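# Screw lid onto housing, then return tools to stand

## Task

Take the lid from the tray and lay it level on the rim of the housing, with the block on its lower face sitting inside the opening. Put one screw from the screw feeder through every hole in the lid and tighten each one. A screw counts as tight only when the screwdriver motor drove it until it halted on its own (driver_stopped_at_torque=1), and it must not be turned or shifted afterwards. A screw that was pushed in rather than turned must be fully backed out and driven again. No screw may be left inside the housing. Afterwards, return every tool to the stand slot it came from, release, and move the arm well away from the tools. The lid needs the wider gripper (grip50 is too narrow). A tool locked to the arm counts as part of the arm. Nothing may end up off the table.

## Robot and tools

ROBOT. There is one arm with a tool changer at the wrist. The changer face can take three tools from a stand: grip50 (a narrow two-finger gripper), grip85 (a wider gripper, the one to use for the lid) and driver (a screwdriver with a suction sleeve). tool_id tells you which tool is on: grip50, grip85, driver or none. Readings named after a tool show n/a until that tool is on and ready.

FRAMES. Reported poses are in the scene frame. Its origin is on the table top under the arm base, +z is up, and +y is to the left when you look along +x. Positions are in metres and orientation is a wxyz quaternion. end_effector_position is always the centre of the changer face, whatever tool is on. The face's own z axis points out from the arm. Tool points, in mm along face x, y, z: grip50 grip point (0, -25, 180); grip85 grip point (0, 0, 173) when closed and 13 mm closer when open; driver hex-key tip (66, 20, 345). Both grippers close along face x.

ROW FORMAT. Every moving command is one row of 16 numbers, each in [-1, 1], in this order: dx, dy, dz, rx, ry, rz, tool/lock, grip50_position, grip50_force_limit, grip50_speed, grip85_position, grip85_force_limit, grip85_speed, driver_spindle, driver_torque_limit, driver_sleeve_vacuum. The first six are an offset, not a pose. They are measured in the changer face's own axes, from the face pose reported at the start of the action (for a call's first action, the last reported pose). 1.0 equals 0.6 m for dx, dy, dz and 180 degrees for the rotation vector rx, ry, rz. Each step's commanded pose is clipped to within 70 mm and 16 degrees of where the face is, so big offsets need several actions.

Tool numbers: lock above 0 locks and below 0 unlocks (about 1 s); 0 keeps the last command. Gripper position +1 is fully open (50 or 85 mm). Use -1 to close until something blocks the fingers. Force limit runs from -1 (about 20 N) to +1 (185 N grip50, 235 N grip85). Speed runs from -1 (about 20 mm/s) to +1 (150 mm/s). driver_spindle +1 is 500 rpm driving in and -1 is reverse. The motor keeps running between calls, so finish actions with 0. driver_torque_limit runs from -1 (0.3 N m) to +1 (1.2 N m). driver_sleeve_vacuum above 0.01 turns suction on. Torque limit and vacuum also persist.

TOOLS (calls).
- execute_actions(actions): a list of actions. Each action is a table of up to 15 rows at 1/30 s per row; if the table is short, the last row is held. Each row is an offset from that action's start pose. An empty list only returns the state.
- move(target, speed, blocking): target is one 16-number row, offset from the last reported pose. The face follows a straight path at up to speed m/s (0.002 to 0.5, default 0.25; rotation up to twice that in rad/s) for 0.5 to 10 s. It does not slow for obstacles, so slow down near contact. With blocking=false it returns after 0.5 s; check with wait(0), and use wait or stop before the next command.
- wait(seconds): 0 to 10; the arm keeps its last command.
- stop(): brakes a running move.
- zoom_image(camera, region): camera is cam_high, cam_low or cam_wrist; region is [x0, y0, x1, y1] in image pixels, at most 504x504.
- finished_scene(scene): ends the current scene; pass its number. This is final.

RESULTS. The state line gives pose and velocities, joint positions and torques, the tool readings and camera images (cam_high 896x504, cam_low 896x504, cam_wrist 504x504). "Hand target" is the pose the controller is heading to. HELD marks steps that were held back. "pose unreachable" means the clearance check changed the command. A move adds a "move:" line: done, off_target, moving, held or fault, plus limits such as paced or held and the distance left. Gripper object_status: 0 moving, 1 blocked while opening, 2 blocked while closing (a good grip), 3 reached target or pads met. Counts: grip50 opening ≈ (250 - grip50_position_measured) x 0.202 mm; grip85 78≈60 mm, 130≈40 mm, 180≈20 mm, 230 pads meet.

TOOL CHANGE. Bring the face onto the plate within about 1 mm and 1 degree, with face -y toward the fork's open side. When plate_near=1, lock and wait for locked=1. The tool then starts up and is ready once its readings show numbers; a gripper first closes and then opens. To remove a tool, lift 20 mm (10 to 30), slide at least 110 mm along face -y, then rise. Return it by the reverse path. When in_stand=1, hold still, unlock, and wait for unlocked=1. Away from the stand, unlocking is refused (unlock_refused=1). Slots are 180 mm apart. The fork arms sit 40 to 70 mm either side along face x, their ends 45 mm toward the open side and their tops 18 mm below the plate face. The driver's muffler passes just outside the +x fork arm.

SCREWING. Pick a screw up with suction (driver_screw_detected=1). Press the key 2 mm past the head and turn slowly (|driver_spindle| ≤ 0.2). Follow the screw down 0.7 mm per turn. The motor stops by itself at 95 % of the torque limit, and driver_stopped_at_torque becomes 1. It restarts only after the spindle has been at 0 or negative for 0.5 s. driver_turns counts turns. If loosening makes no progress, raise the torque limit.

AVOID. Joint load limits (N m): 54, 54, 45, 24.3, 17.1, 17.1. Reaching one causes a torque fault: the arm backs off, pauses 10 s and drops the rest of the call. Holding loads heats the motors; there is a warning at 65 °C and a brake stop at 80 °C. Do not drop, slam or hard-push things. Keep everything on the table, and remember that loose objects may get nudged now and then.

Each tool is called after ">>>" by a JSON object that holds its "fn" and its "kwargs", one argument or row to a line.

## Session

>>> {"fn": "execute_actions", "kwargs": {
  "actions": []
}}

Scene clock: 0.00 s.
end_effector_position=(+0.4586, -0.0205, +0.3200) locked=0 unlocked=1 plate_near=0 in_stand=0 unlock_refused=0 tool_id=none grip50_position_measured=n/a grip50_object_status=n/a grip85_position_measured=n/a grip85_object_status=n/a driver_sleeve_vacuum_kpa=n/a driver_screw_detected=n/a driver_stopped_at_torque=n/a driver_turns=n/a end_effector_quat_wxyz=(-0.002, +0.721, +0.693, +0.003) end_effector_velocity=(+0.001, +0.000, +0.000) end_effector_angular_velocity=(-0.000, -0.002, +0.001)
Joint positions: [-0.001 -0.271 -0.835  0.002 -0.563 -0.003]
Joint velocities: [ 0.001  0.    -0.001 -0.     0.002 -0.   ]
Joint torques (N m, as the arm reports them, + toward a larger angle): no reading
Motor temperatures (°C, as the motors report them): [30 29 35 32 39 39]
Hand target: +0.459, -0.021, +0.320; -0.002, +0.721, +0.693, +0.003

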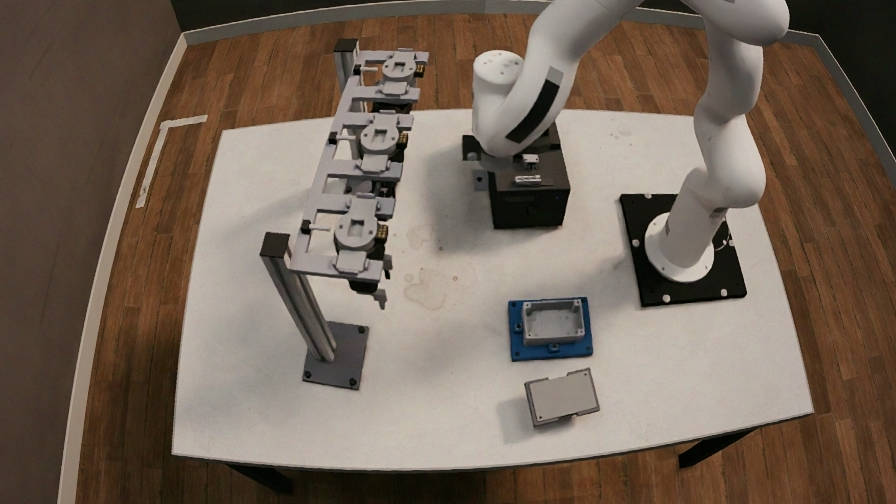

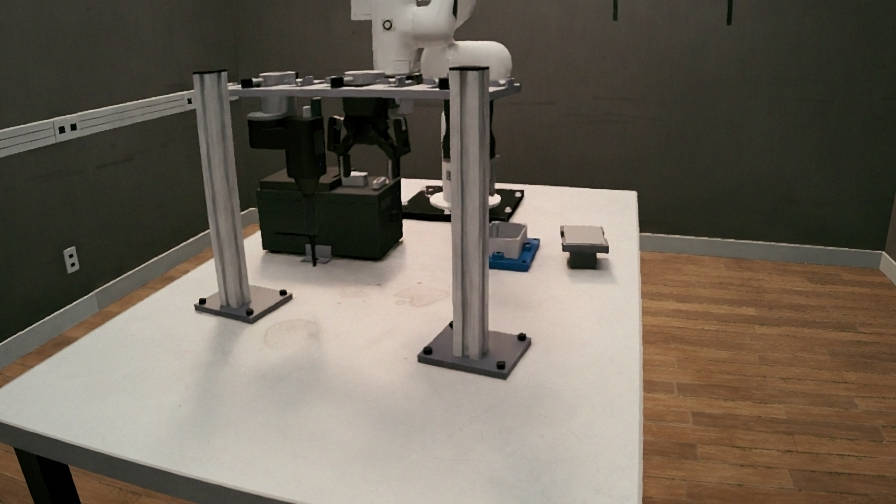

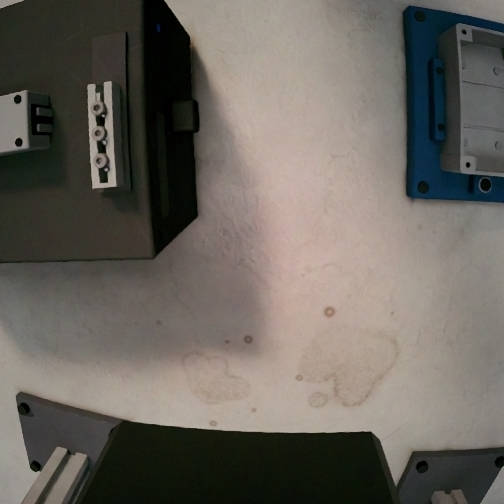

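>>> {"fn": "zoom_image", "kwargs": {
  "camera": "cam_high",
  "region": [250, 30, 480, 300]
}}

>>> {"fn": "zoom_image", "kwargs": {
  "camera": "cam_high",
  "region": [450, 270, 650, 440]
}}

>>> {"fn": "zoom_image", "kwargs": {
  "camera": "cam_low",
  "region": [180, 50, 640, 300]
}}

Region (250, 30, 480, 300) of cam_high's 896x504 image, scaled by 1.867, with more detail than that image has; it fills the left 429 columns of this view, and the rest is white.

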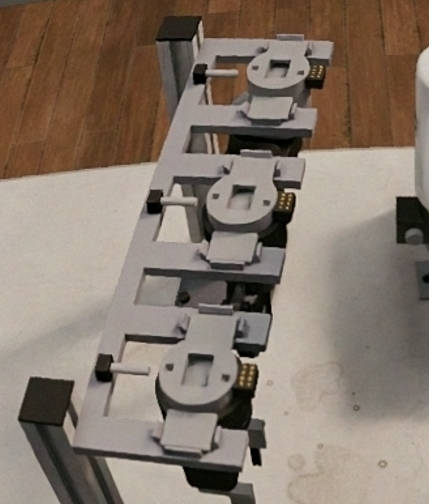

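Region (450, 270, 650, 440) of cam_high's 896x504 image, scaled by 2.520, with more detail than that image has; it fills the top 428 rows of this view, and the rest is white.

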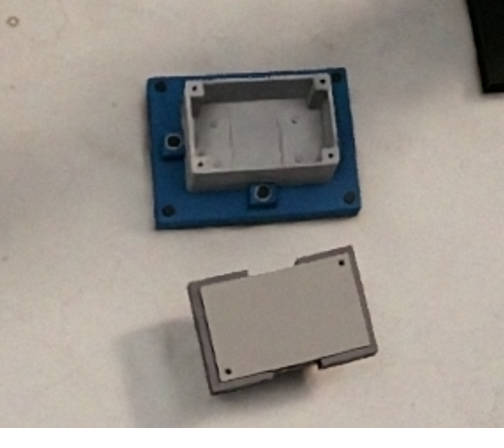

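Region (180, 50, 640, 300) of cam_low's 896x504 image, scaled by 1.096, with more detail than that image has; it fills the top 274 rows of this view, and the rest is white.

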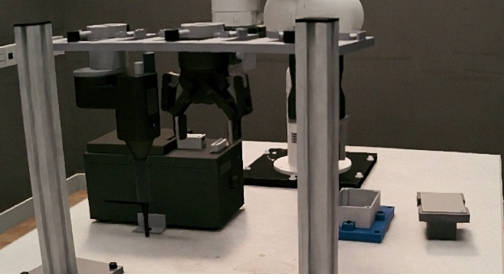

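>>> {"fn": "move", "kwargs": {
  "target": [0.003,0.07,-0.4,0,0,0.039,0,1,0,0,1,0,0,0,0,0],
  "speed": 0.3
}}

Scene clock: 80.20 s.
end_effector_position=(+0.5002, -0.0218, +0.5595) locked=0 unlocked=1 plate_near=0 in_stand=0 unlock_refused=0 tool_id=none grip50_position_measured=n/a grip50_object_status=n/a grip85_position_measured=n/a grip85_object_status=n/a driver_sleeve_vacuum_kpa=n/a driver_screw_detected=n/a driver_stopped_at_torque=n/a driver_turns=n/a end_effector_quat_wxyz=(-0.002, +0.762, +0.648, +0.003) end_effector_velocity=(+0.001, -0.000, +0.003) end_effector_angular_velocity=(-0.000, -0.002, -0.000)
Joint positions: [ 0.002 -0.134 -1.253  0.002 -1.119  0.123]
Joint velocities: [-0.    -0.    -0.006 -0.    -0.004  0.   ]
Joint torques (N m, as the arm reports them, + toward a larger angle): [ -1.29  27.45 -18.27   0.34  -0.11  -0.28]
Motor temperatures (°C, as the motors report them): [30 30 36 32 39 39]
Hand target: +0.500, -0.022, +0.560; -0.002, +0.762, +0.648, +0.003
Off the commanded pose: 0.001 m, 0 deg.
move: done
camera_calibration (this result's frames):
cam_wrist: T_world_to_cam=[[0.118535, 0.99294, -0.00435782, -0.0391055], [0.964582, -0.114106, 0.237825, -0.55844], [0.235648, -0.032394, -0.971298, 0.47122], [0, 0, 0, 1]] pos_world=[0.432254, -0.00962718, 0.590336]

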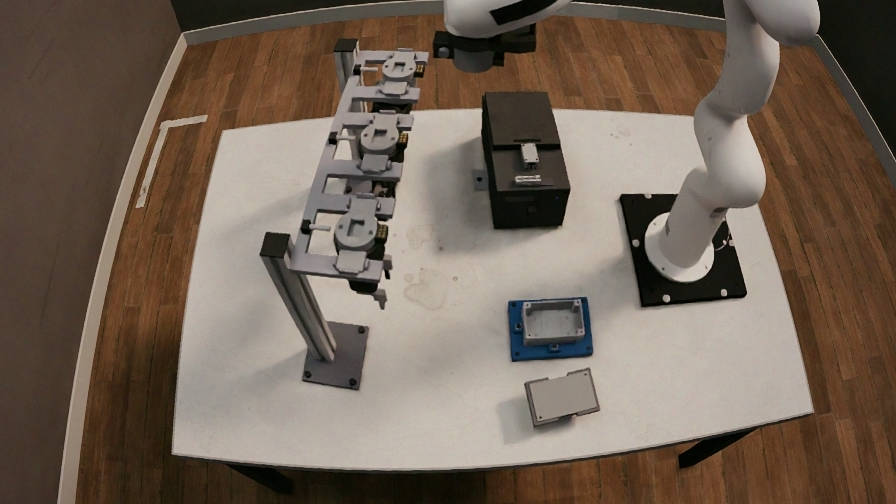

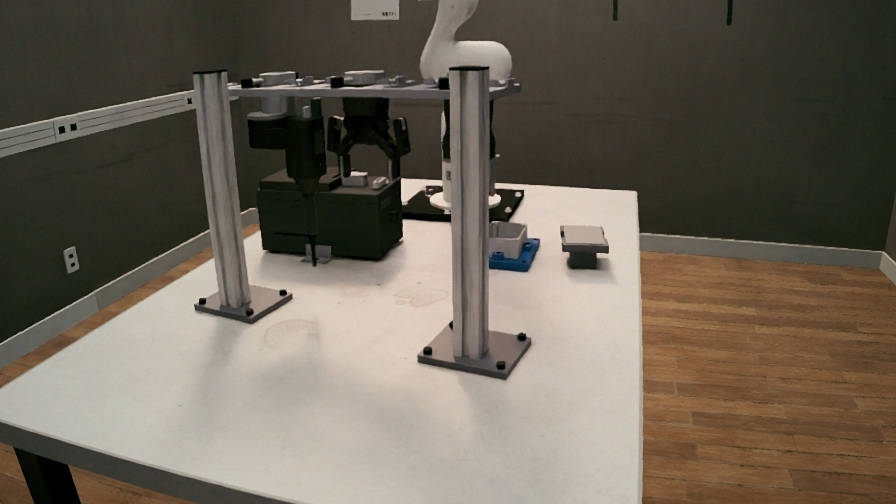

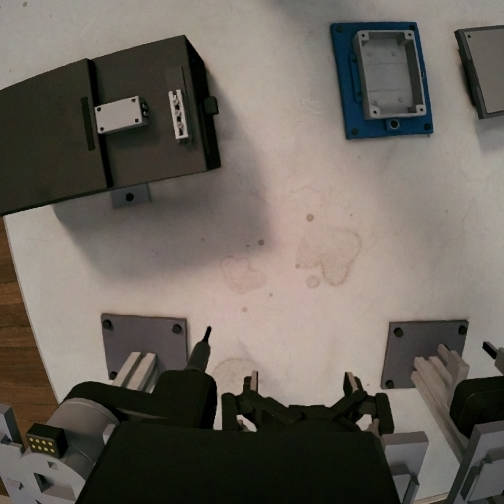

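>>> {"fn": "move", "kwargs": {
  "target": [0.0445,0.222,-0.05,0,0,0,0,1,0,0,1,0,0,0,0,0],
  "speed": 0.3
}}

Scene clock: 89.87 s.
end_effector_position=(+0.6358, -0.0173, +0.5897) locked=0 unlocked=1 plate_near=0 in_stand=0 unlock_refused=0 tool_id=none grip50_position_measured=n/a grip50_object_status=n/a grip85_position_measured=n/a grip85_object_status=n/a driver_sleeve_vacuum_kpa=n/a driver_screw_detected=n/a driver_stopped_at_torque=n/a driver_turns=n/a end_effector_quat_wxyz=(-0.002, +0.762, +0.648, +0.003) end_effector_velocity=(+0.001, -0.000, -0.000) end_effector_angular_velocity=(-0.000, +0.002, -0.001)
Joint positions: [ 0.018 -0.495 -1.777  0.002 -1.281  0.139]
Joint velocities: [-0.    -0.004 -0.005 -0.    -0.003  0.   ]
Joint torques (N m, as the arm reports them, + toward a larger angle): [ -0.66  43.7  -17.73   0.23  -0.05  -0.17]
Motor temperatures (°C, as the motors report them): [30 30 36 32 39 39]
Hand target: +0.636, -0.017, +0.590; -0.002, +0.762, +0.648, +0.003
Off the commanded pose: 0.000 m, 0 deg.
move: done
camera_calibration (this result's frames):
cam_wrist: T_world_to_cam=[[0.118289, 0.99297, -0.00423433, -0.0594046], [0.964586, -0.113894, 0.237912, -0.695905], [0.235757, -0.0322268, -0.971277, 0.46869], [0, 0, 0, 1]] pos_world=[0.56779, -0.00516773, 0.620541]

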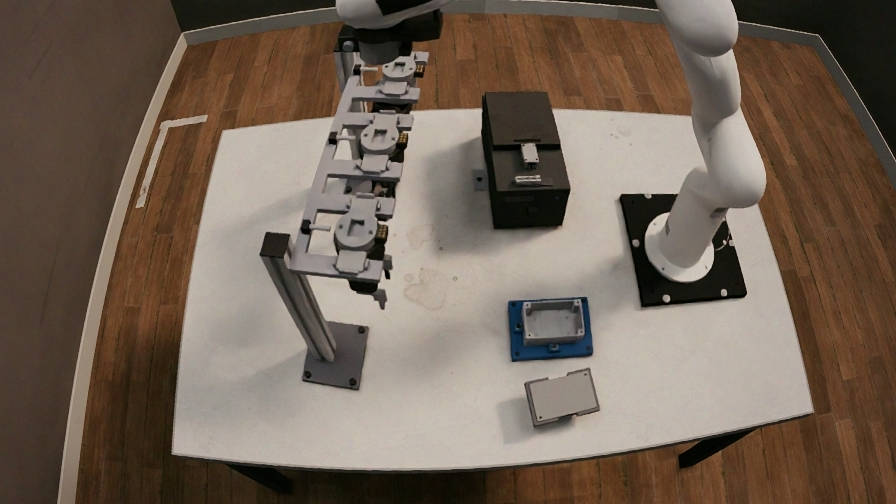

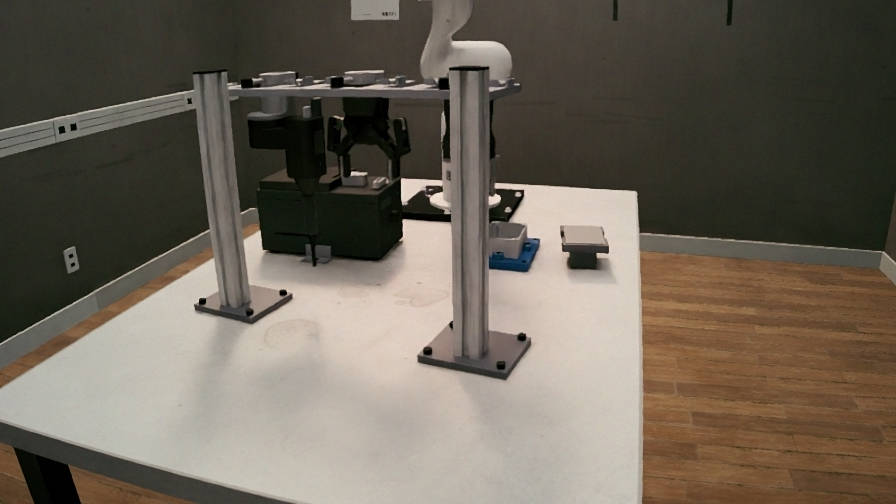

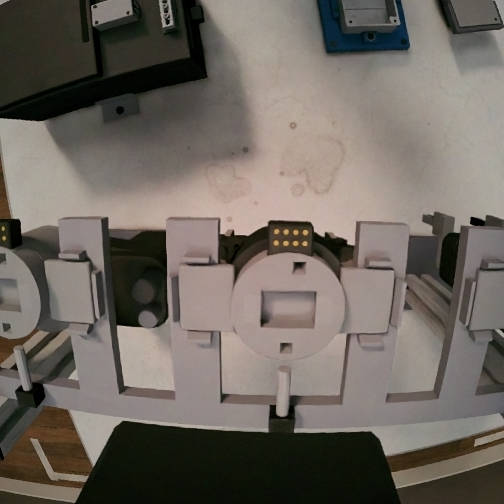

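>>> {"fn": "move", "kwargs": {
  "target": [0.0342,0.013,0.1167,0,0,0,0,1,0,0,1,0,0,0,0,0],
  "speed": 0.2
}}

>>> {"fn": "zoom_image", "kwargs": {
  "camera": "cam_wrist",
  "region": [130, 200, 382, 452]
}}

Scene clock: 145.40 s.
end_effector_position=(+0.6468, +0.0020, +0.5202) locked=0 unlocked=1 plate_near=0 in_stand=0 unlock_refused=0 tool_id=none grip50_position_measured=n/a grip50_object_status=n/a grip85_position_measured=n/a grip85_object_status=n/a driver_sleeve_vacuum_kpa=n/a driver_screw_detected=n/a driver_stopped_at_torque=n/a driver_turns=n/a end_effector_quat_wxyz=(-0.002, +0.762, +0.648, +0.003) end_effector_velocity=(+0.000, +0.001, -0.001) end_effector_angular_velocity=(-0.001, -0.002, +0.001)
Joint positions: [ 0.047 -0.53  -1.673  0.002 -1.142  0.168]
Joint velocities: [ 0.002 -0.     0.002 -0.001  0.004  0.   ]
Joint torques (N m, as the arm reports them, + toward a larger angle): [ -2.02  46.07 -18.47   0.26  -0.03  -0.43]
Motor temperatures (°C, as the motors report them): [30 31 37 32 39 39]
Hand target: +0.647, +0.002, +0.520; -0.002, +0.762, +0.648, +0.003
Off the commanded pose: 0.000 m, 0 deg.
move: done
camera_calibration (this result's frames):
cam_wrist: T_world_to_cam=[[0.118575, 0.992936, -0.00420619, -0.0803889], [0.964434, -0.114161, 0.238398, -0.688007], [0.236233, -0.0323245, -0.971159, 0.398846], [0, 0, 0, 1]] pos_world=[0.578849, 0.0141699, 0.551024]

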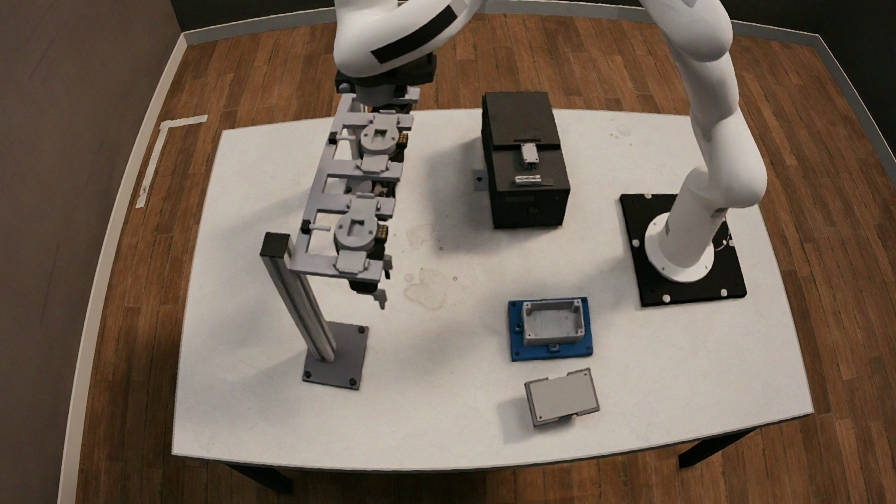

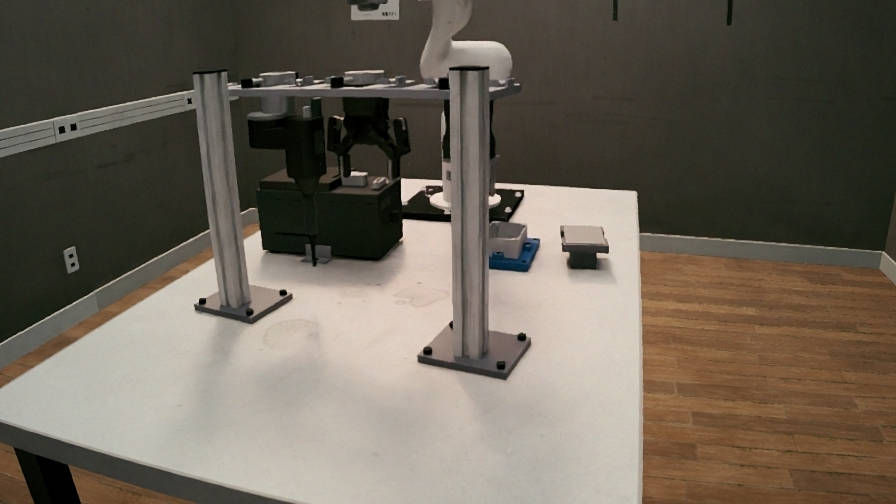

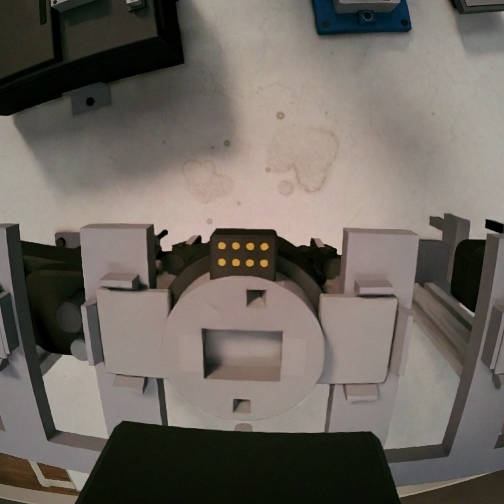

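Region (130, 200, 382, 452) of cam_wrist's 504x504 image, scaled by 2.000, with more detail than that image has.

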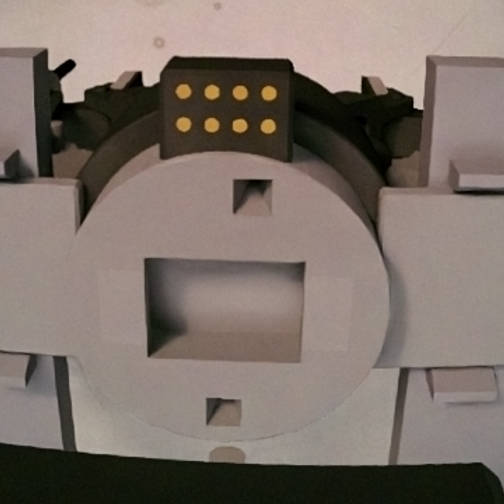

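>>> {"fn": "move", "kwargs": {
  "target": [0.0008,0.0155,0.075,0,0,-0.0078,0,1,0,0,1,0,0,0,0,0],
  "speed": 0.1
}}

Scene clock: 183.80 s.
end_effector_position=(+0.6561, +0.0012, +0.4755) locked=0 unlocked=1 plate_near=0 in_stand=0 unlock_refused=0 tool_id=none grip50_position_measured=n/a grip50_object_status=n/a grip85_position_measured=n/a grip85_object_status=n/a driver_sleeve_vacuum_kpa=n/a driver_screw_detected=n/a driver_stopped_at_torque=n/a driver_turns=n/a end_effector_quat_wxyz=(-0.002, +0.754, +0.657, +0.003) end_effector_velocity=(+0.000, +0.001, -0.001) end_effector_angular_velocity=(-0.000, +0.000, +0.002)
Joint positions: [ 0.045 -0.572 -1.634  0.002 -1.06   0.142]
Joint velocities: [ 0.001 -0.001  0.    -0.     0.001 -0.001]
Joint torques (N m, as the arm reports them, + toward a larger angle): [ -1.29  48.35 -17.67   0.32  -0.11  -0.27]
Motor temperatures (°C, as the motors report them): [30 31 37 32 39 39]
Hand target: +0.656, +0.001, +0.475; -0.002, +0.754, +0.657, +0.003
Off the commanded pose: 0.000 m, 0 deg.
move: done
camera_calibration (this result's frames):
cam_wrist: T_world_to_cam=[[0.0943953, 0.995526, -0.0042618, -0.0650214], [0.966801, -0.090649, 0.238909, -0.688236], [0.237454, -0.0266722, -0.971033, 0.352345], [0, 0, 0, 1]] pos_world=[0.587859, 0.0117404, 0.506287]

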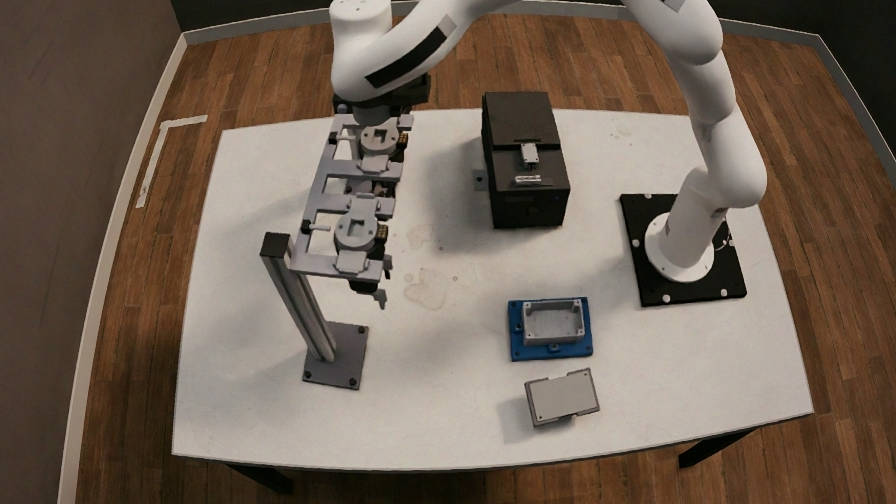

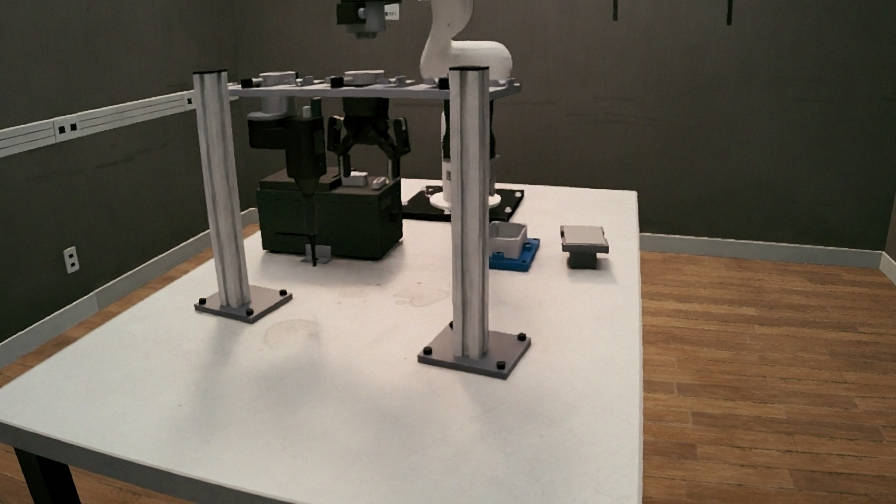

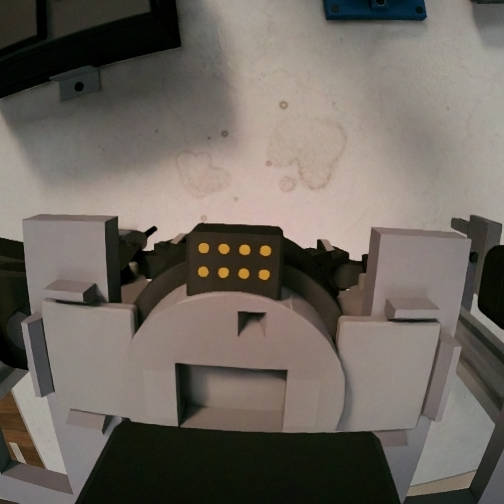

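>>> {"fn": "zoom_image", "kwargs": {
  "camera": "cam_wrist",
  "region": [110, 200, 390, 440]
}}

Region (110, 200, 390, 440) of cam_wrist's 504x504 image, scaled by 1.800, with more detail than that image has; it fills the top 432 rows of this view, and the rest is white.

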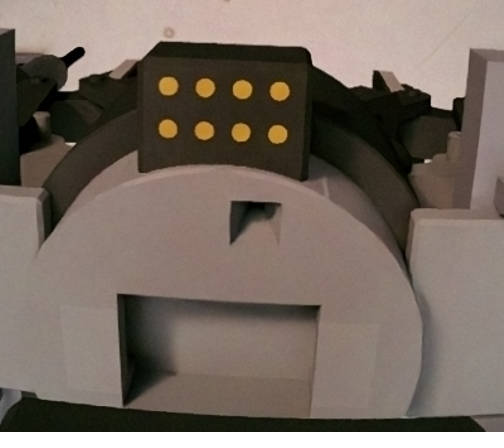

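>>> {"fn": "move", "kwargs": {
  "target": [-0.0047,-0.0017,0.1,0,0,0,0,1,0,0,1,0,0,0,0,0],
  "speed": 0.06
}}

Scene clock: 225.60 s.
end_effector_position=(+0.6558, -0.0010, +0.4213) locked=0 unlocked=1 plate_near=0 in_stand=0 unlock_refused=0 tool_id=none grip50_position_measured=n/a grip50_object_status=n/a grip85_position_measured=n/a grip85_object_status=n/a driver_sleeve_vacuum_kpa=n/a driver_screw_detected=n/a driver_stopped_at_torque=n/a driver_turns=n/a end_effector_quat_wxyz=(+0.000, +0.754, +0.657, +0.006) end_effector_velocity=(+0.000, -0.000, -0.001) end_effector_angular_velocity=(-0.001, -0.007, +0.000)
Joint positions: [ 0.042 -0.601 -1.554  0.002 -0.944  0.138]
Joint velocities: [-0.     0.002  0.004 -0.001  0.009  0.   ]
Joint torques (N m, as the arm reports them, + toward a larger angle): [-3.82 -3.89 -0.69 -0.12  2.69 -0.19]
Motor temperatures (°C, as the motors report them): [30 31 37 32 39 39]
Hand target: +0.655, -0.001, +0.416; -0.002, +0.754, +0.657, +0.003
Off the commanded pose: 0.006 m, 0 deg.
move: off_target
camera_calibration (this result's frames):
cam_wrist: T_world_to_cam=[[0.0944523, 0.995523, -0.00346544, -0.063429], [0.964986, -0.0906982, 0.246121, -0.677021], [0.244705, -0.0265908, -0.969233, 0.294235], [0, 0, 0, 1]] pos_world=[0.587306, 0.00956443, 0.451592]

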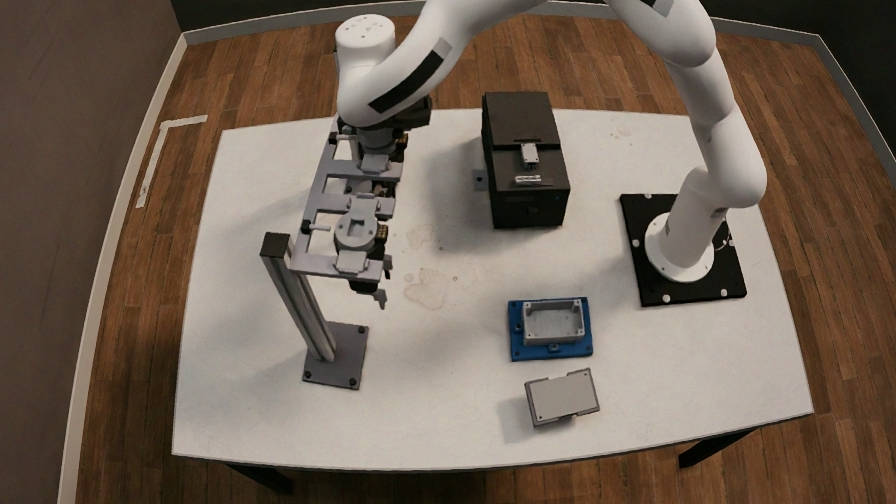

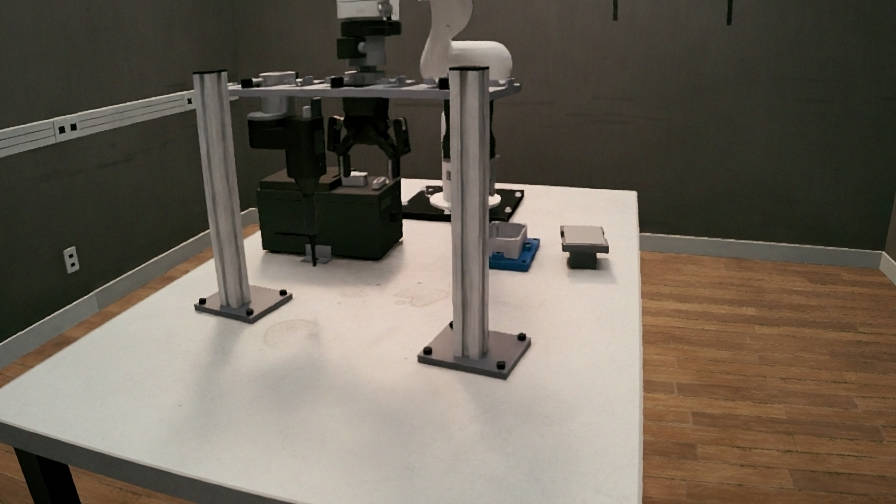

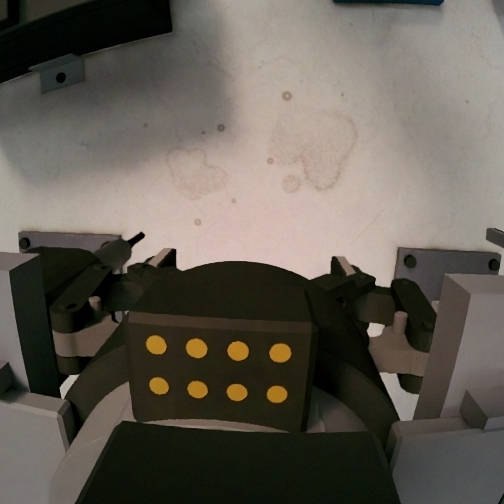

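>>> {"fn": "execute_actions", "kwargs": {
  "actions": [
    [[0,0,-0.004,0,0,0,0,1,0,0,1,0,0,0,0,0]]
  ]
}}

>>> {"fn": "zoom_image", "kwargs": {
  "camera": "cam_low",
  "region": [310, 20, 430, 110]
}}

Scene clock: 235.57 s.
end_effector_position=(+0.6555, -0.0010, +0.4225) locked=0 unlocked=1 plate_near=0 in_stand=0 unlock_refused=0 tool_id=none grip50_position_measured=n/a grip50_object_status=n/a grip85_position_measured=n/a grip85_object_status=n/a driver_sleeve_vacuum_kpa=n/a driver_screw_detected=n/a driver_stopped_at_torque=n/a driver_turns=n/a end_effector_quat_wxyz=(-0.000, +0.754, +0.657, +0.005) end_effector_velocity=(-0.000, +0.000, +0.002) end_effector_angular_velocity=(+0.001, +0.001, -0.001)
Joint positions: [ 0.042 -0.6   -1.555  0.002 -0.949  0.138]
Joint velocities: [ 0.     0.001 -0.002  0.001 -0.004  0.001]
Joint torques (N m, as the arm reports them, + toward a larger angle): [ -1.6   44.73 -16.48   0.29  -0.15  -0.26]
Motor temperatures (°C, as the motors report them): [30 31 37 32 39 39]
Hand target: +0.656, -0.001, +0.424; +0.000, +0.754, +0.657, +0.006
Off the commanded pose: 0.001 m, 0 deg.
Step readings (end_effector_position):
0: (+0.6563, -0.0012, +0.4214)
1: (+0.6564, -0.0012, +0.4214)
2: (+0.6564, -0.0011, +0.4219)
4: (+0.6563, -0.0011, +0.4222)
8: (+0.6558, -0.0011, +0.4224)
15: end_effector_position above
camera_calibration (this result's frames):
cam_wrist: T_world_to_cam=[[0.0944274, 0.995525, -0.0037258, -0.0632145], [0.965526, -0.0906687, 0.244007, -0.676454], [0.242577, -0.0266383, -0.969766, 0.297111], [0, 0, 0, 1]] pos_world=[0.58703, 0.00951297, 0.452952]

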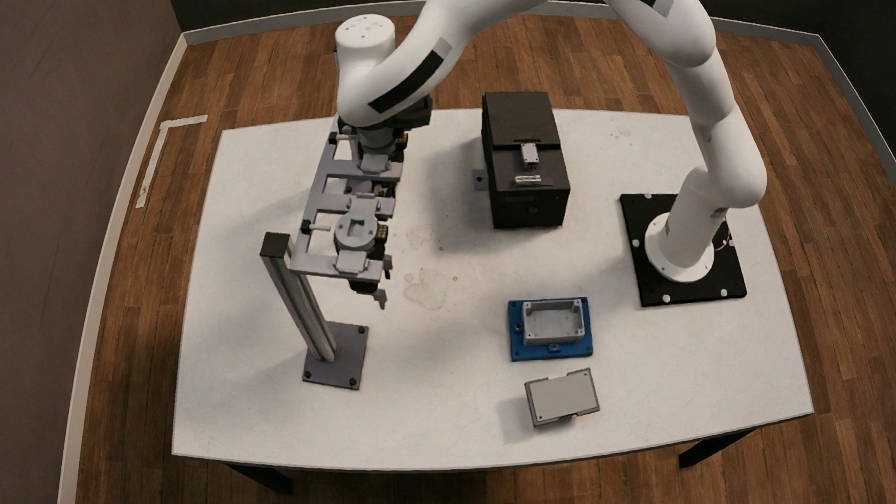

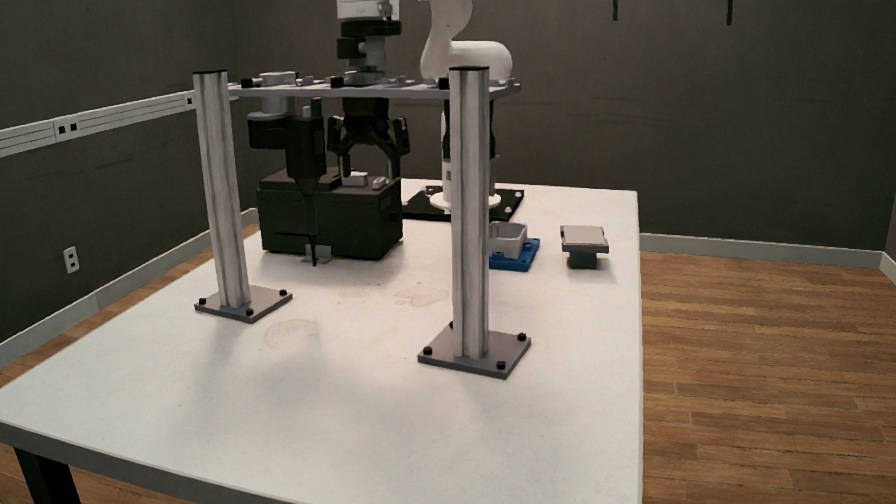

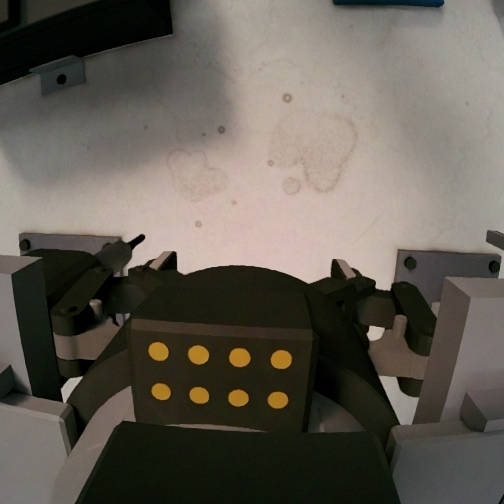

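Region (310, 20, 430, 110) of cam_low's 896x504 image, scaled by 4.200, with more detail than that image has; it fills the top 378 rows of this view, and the rest is white.

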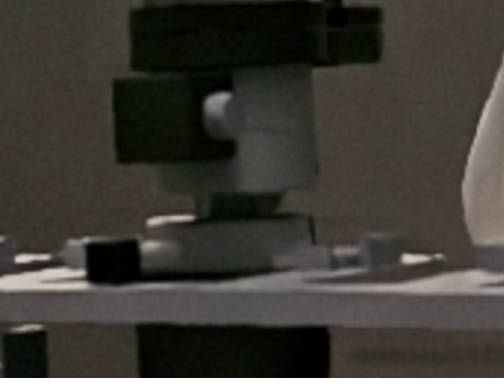

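>>> {"fn": "zoom_image", "kwargs": {
  "camera": "cam_high",
  "region": [320, 90, 440, 190]
}}

Region (320, 90, 440, 190) of cam_high's 896x504 image, scaled by 4.200, with more detail than that image has.

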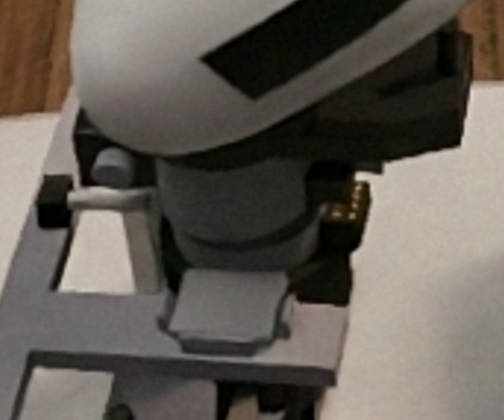

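>>> {"fn": "execute_actions", "kwargs": {
  "actions": [
    [[0,0,-0.001,0,0,0,0,1,0,0,1,0,0,0,0,0],[-0.002,-0.0015,-0.001,0,0,0,0,1,0,0,1,0,0,0,0,0],[-0.004,-0.003,-0.001,0,0,0,0,1,0,0,1,0,0,0,0,0],[-0.0058,-0.0042,-0.001,0,0,0,0,1,0,0,1,0,0,0,0,0]],
    [[0,0,0.001,0,0,0,0,1,0,0,1,0,0,0,0,0],[0,0,0.002,0,0,0,0,1,0,0,1,0,0,0,0,0],[0,0,0.003,0,0,0,0,1,0,0,1,0,0,0,0,0],[0,0,0.004,0,0,0,0,1,0,0,1,0,0,0,0,0],[0,0,0.005,0,0,0,0,1,0,0,1,0,0,0,0,0]]
  ]
}}

Scene clock: 323.20 s.
end_effector_position=(+0.6525, -0.0041, +0.4199) locked=0 unlocked=1 plate_near=0 in_stand=0 unlock_refused=0 tool_id=none grip50_position_measured=n/a grip50_object_status=n/a grip85_position_measured=n/a grip85_object_status=n/a driver_sleeve_vacuum_kpa=n/a driver_screw_detected=n/a driver_stopped_at_torque=n/a driver_turns=n/a end_effector_quat_wxyz=(-0.000, +0.754, +0.657, +0.005) end_effector_velocity=(+0.001, -0.000, +0.001) end_effector_angular_velocity=(-0.000, -0.002, -0.000)
Joint positions: [ 0.037 -0.594 -1.541  0.002 -0.94   0.133]
Joint velocities: [-0.001  0.001 -0.002 -0.001 -0.001 -0.   ]
Joint torques (N m, as the arm reports them, + toward a larger angle): [ -1.56  47.83 -17.53   0.51  -0.03  -0.33]
Motor temperatures (°C, as the motors report them): [30 31 37 32 39 39]
Hand target: +0.653, -0.004, +0.420; -0.000, +0.754, +0.657, +0.005
Off the commanded pose: 0.000 m, 0 deg.
Step readings (end_effector_position; steps 1 to 15: 1st action; 16 to 30: 2nd action):
0: (+0.6558, -0.0010, +0.4237)
1: (+0.6558, -0.0010, +0.4237)
2: (+0.6557, -0.0010, +0.4237)
4: (+0.6550, -0.0016, +0.4233)
8: (+0.6529, -0.0038, +0.4231)
15: (+0.6525, -0.0041, +0.4231)
16: (+0.6525, -0.0041, +0.4231)
17: (+0.6525, -0.0041, +0.4230)
19: (+0.6525, -0.0041, +0.4224)
23: (+0.6527, -0.0041, +0.4213)
30: end_effector_position above
camera_calibration (this result's frames):
cam_wrist: T_world_to_cam=[[0.094443, 0.995523, -0.0037894, -0.0598575], [0.965618, -0.0906786, 0.243636, -0.673091], [0.242201, -0.0266688, -0.969859, 0.295479], [0, 0, 0, 1]] pos_world=[0.584037, 0.00643463, 0.450335]

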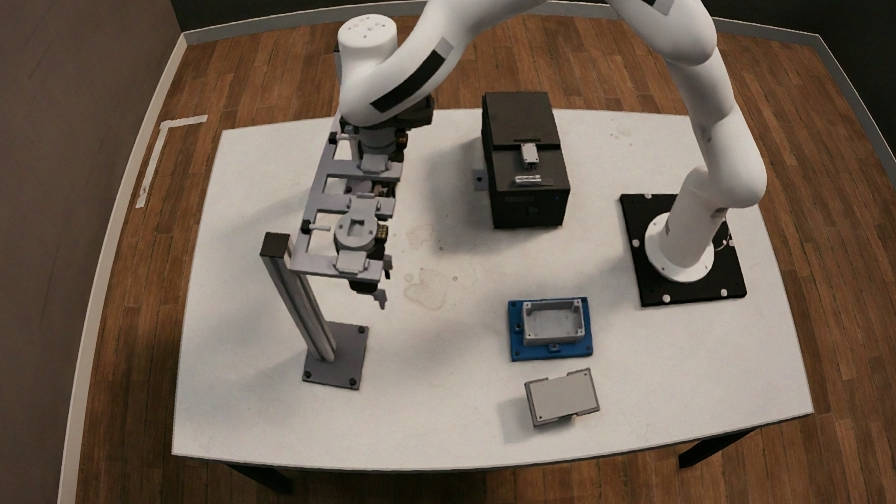

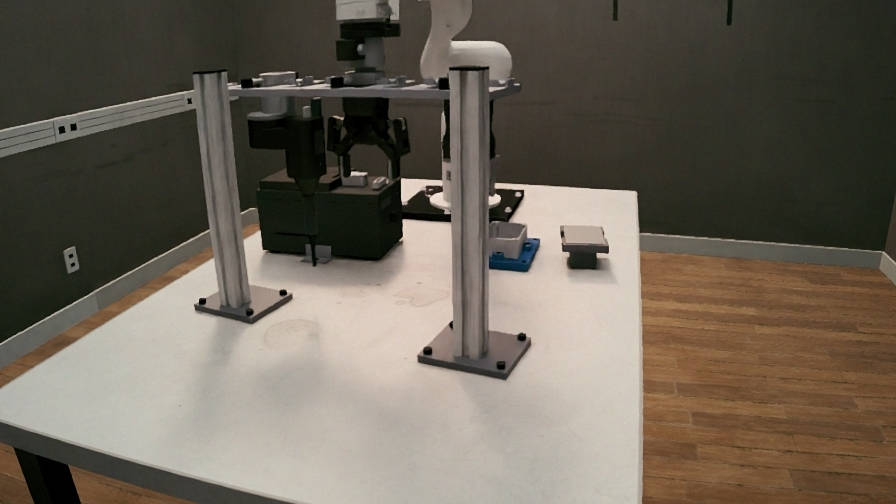

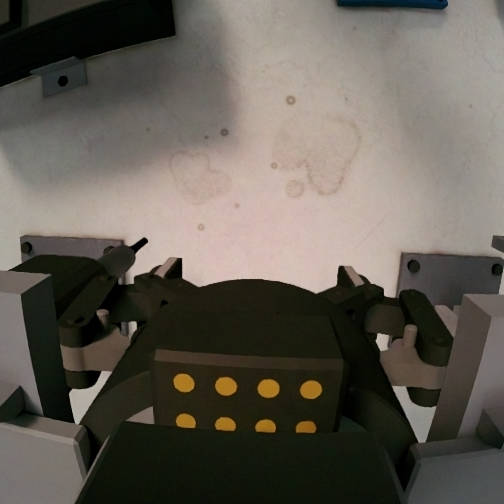

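It entered without resistance. Continue down slowly.

>>> {"fn": "execute_actions", "kwargs": {
  "actions": [
    [[0,0,0.002,0,0,0,0,1,0,0,1,0,0,0,0,0],[0,0,0.004,0,0,0,0,1,0,0,1,0,0,0,0,0],[0,0,0.006,0,0,0,0,1,0,0,1,0,0,0,0,0],[0,0,0.008,0,0,0,0,1,0,0,1,0,0,0,0,0],[0,0,0.01,0,0,0,0,1,0,0,1,0,0,0,0,0]]
  ]
}}

Scene clock: 333.60 s.
end_effector_position=(+0.6525, -0.0041, +0.4140) locked=0 unlocked=1 plate_near=0 in_stand=1 unlock_refused=0 tool_id=none grip50_position_measured=n/a grip50_object_status=n/a grip85_position_measured=n/a grip85_object_status=n/a driver_sleeve_vacuum_kpa=n/a driver_screw_detected=n/a driver_stopped_at_torque=n/a driver_turns=n/a end_effector_quat_wxyz=(-0.000, +0.754, +0.657, +0.005) end_effector_velocity=(-0.000, +0.000, -0.001) end_effector_angular_velocity=(+0.000, +0.002, -0.001)
Joint positions: [ 0.037 -0.599 -1.534  0.002 -0.929  0.133]
Joint velocities: [ 0.    -0.001  0.001  0.    -0.     0.   ]
Joint torques (N m, as the arm reports them, + toward a larger angle): [  0.49  47.77 -17.58   0.54   0.02  -0.35]
Motor temperatures (°C, as the motors report them): [30 31 37 32 39 39]
Hand target: +0.653, -0.004, +0.414; -0.000, +0.754, +0.657, +0.005
Off the commanded pose: 0.000 m, 0 deg.
Step readings (end_effector_position):
0: (+0.6525, -0.0041, +0.4201)
1: (+0.6525, -0.0041, +0.4201)
2: (+0.6525, -0.0041, +0.4199)
4: (+0.6526, -0.0041, +0.4187)
8: (+0.6525, -0.0041, +0.4148)
15: end_effector_position above
camera_calibration (this result's frames):
cam_wrist: T_world_to_cam=[[0.0944832, 0.995519, -0.00379453, -0.0599368], [0.965601, -0.0907149, 0.243692, -0.6717], [0.242255, -0.0266888, -0.969845, 0.289687], [0, 0, 0, 1]] pos_world=[0.584079, 0.00646641, 0.444412]

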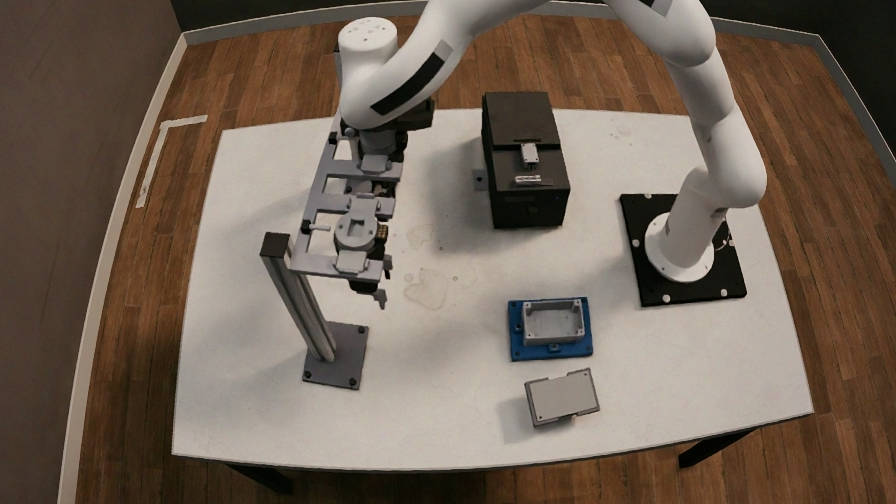

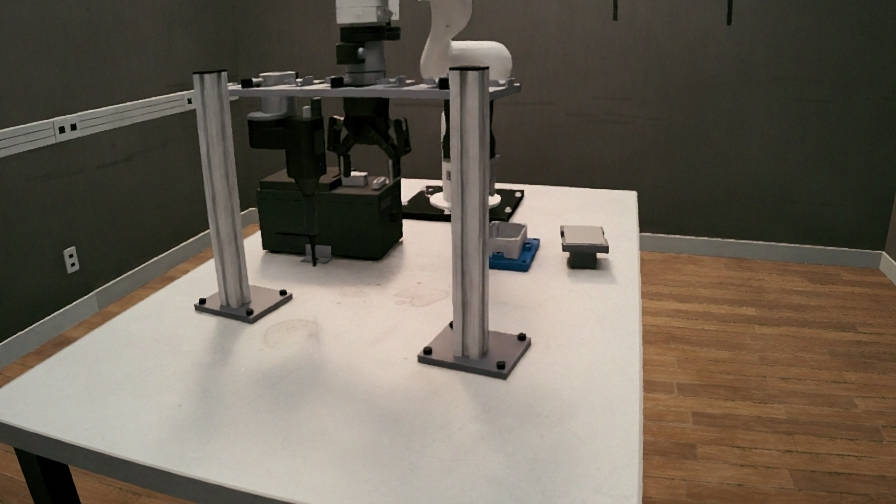

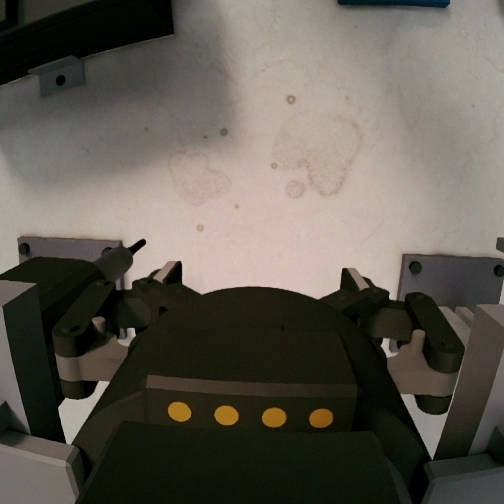

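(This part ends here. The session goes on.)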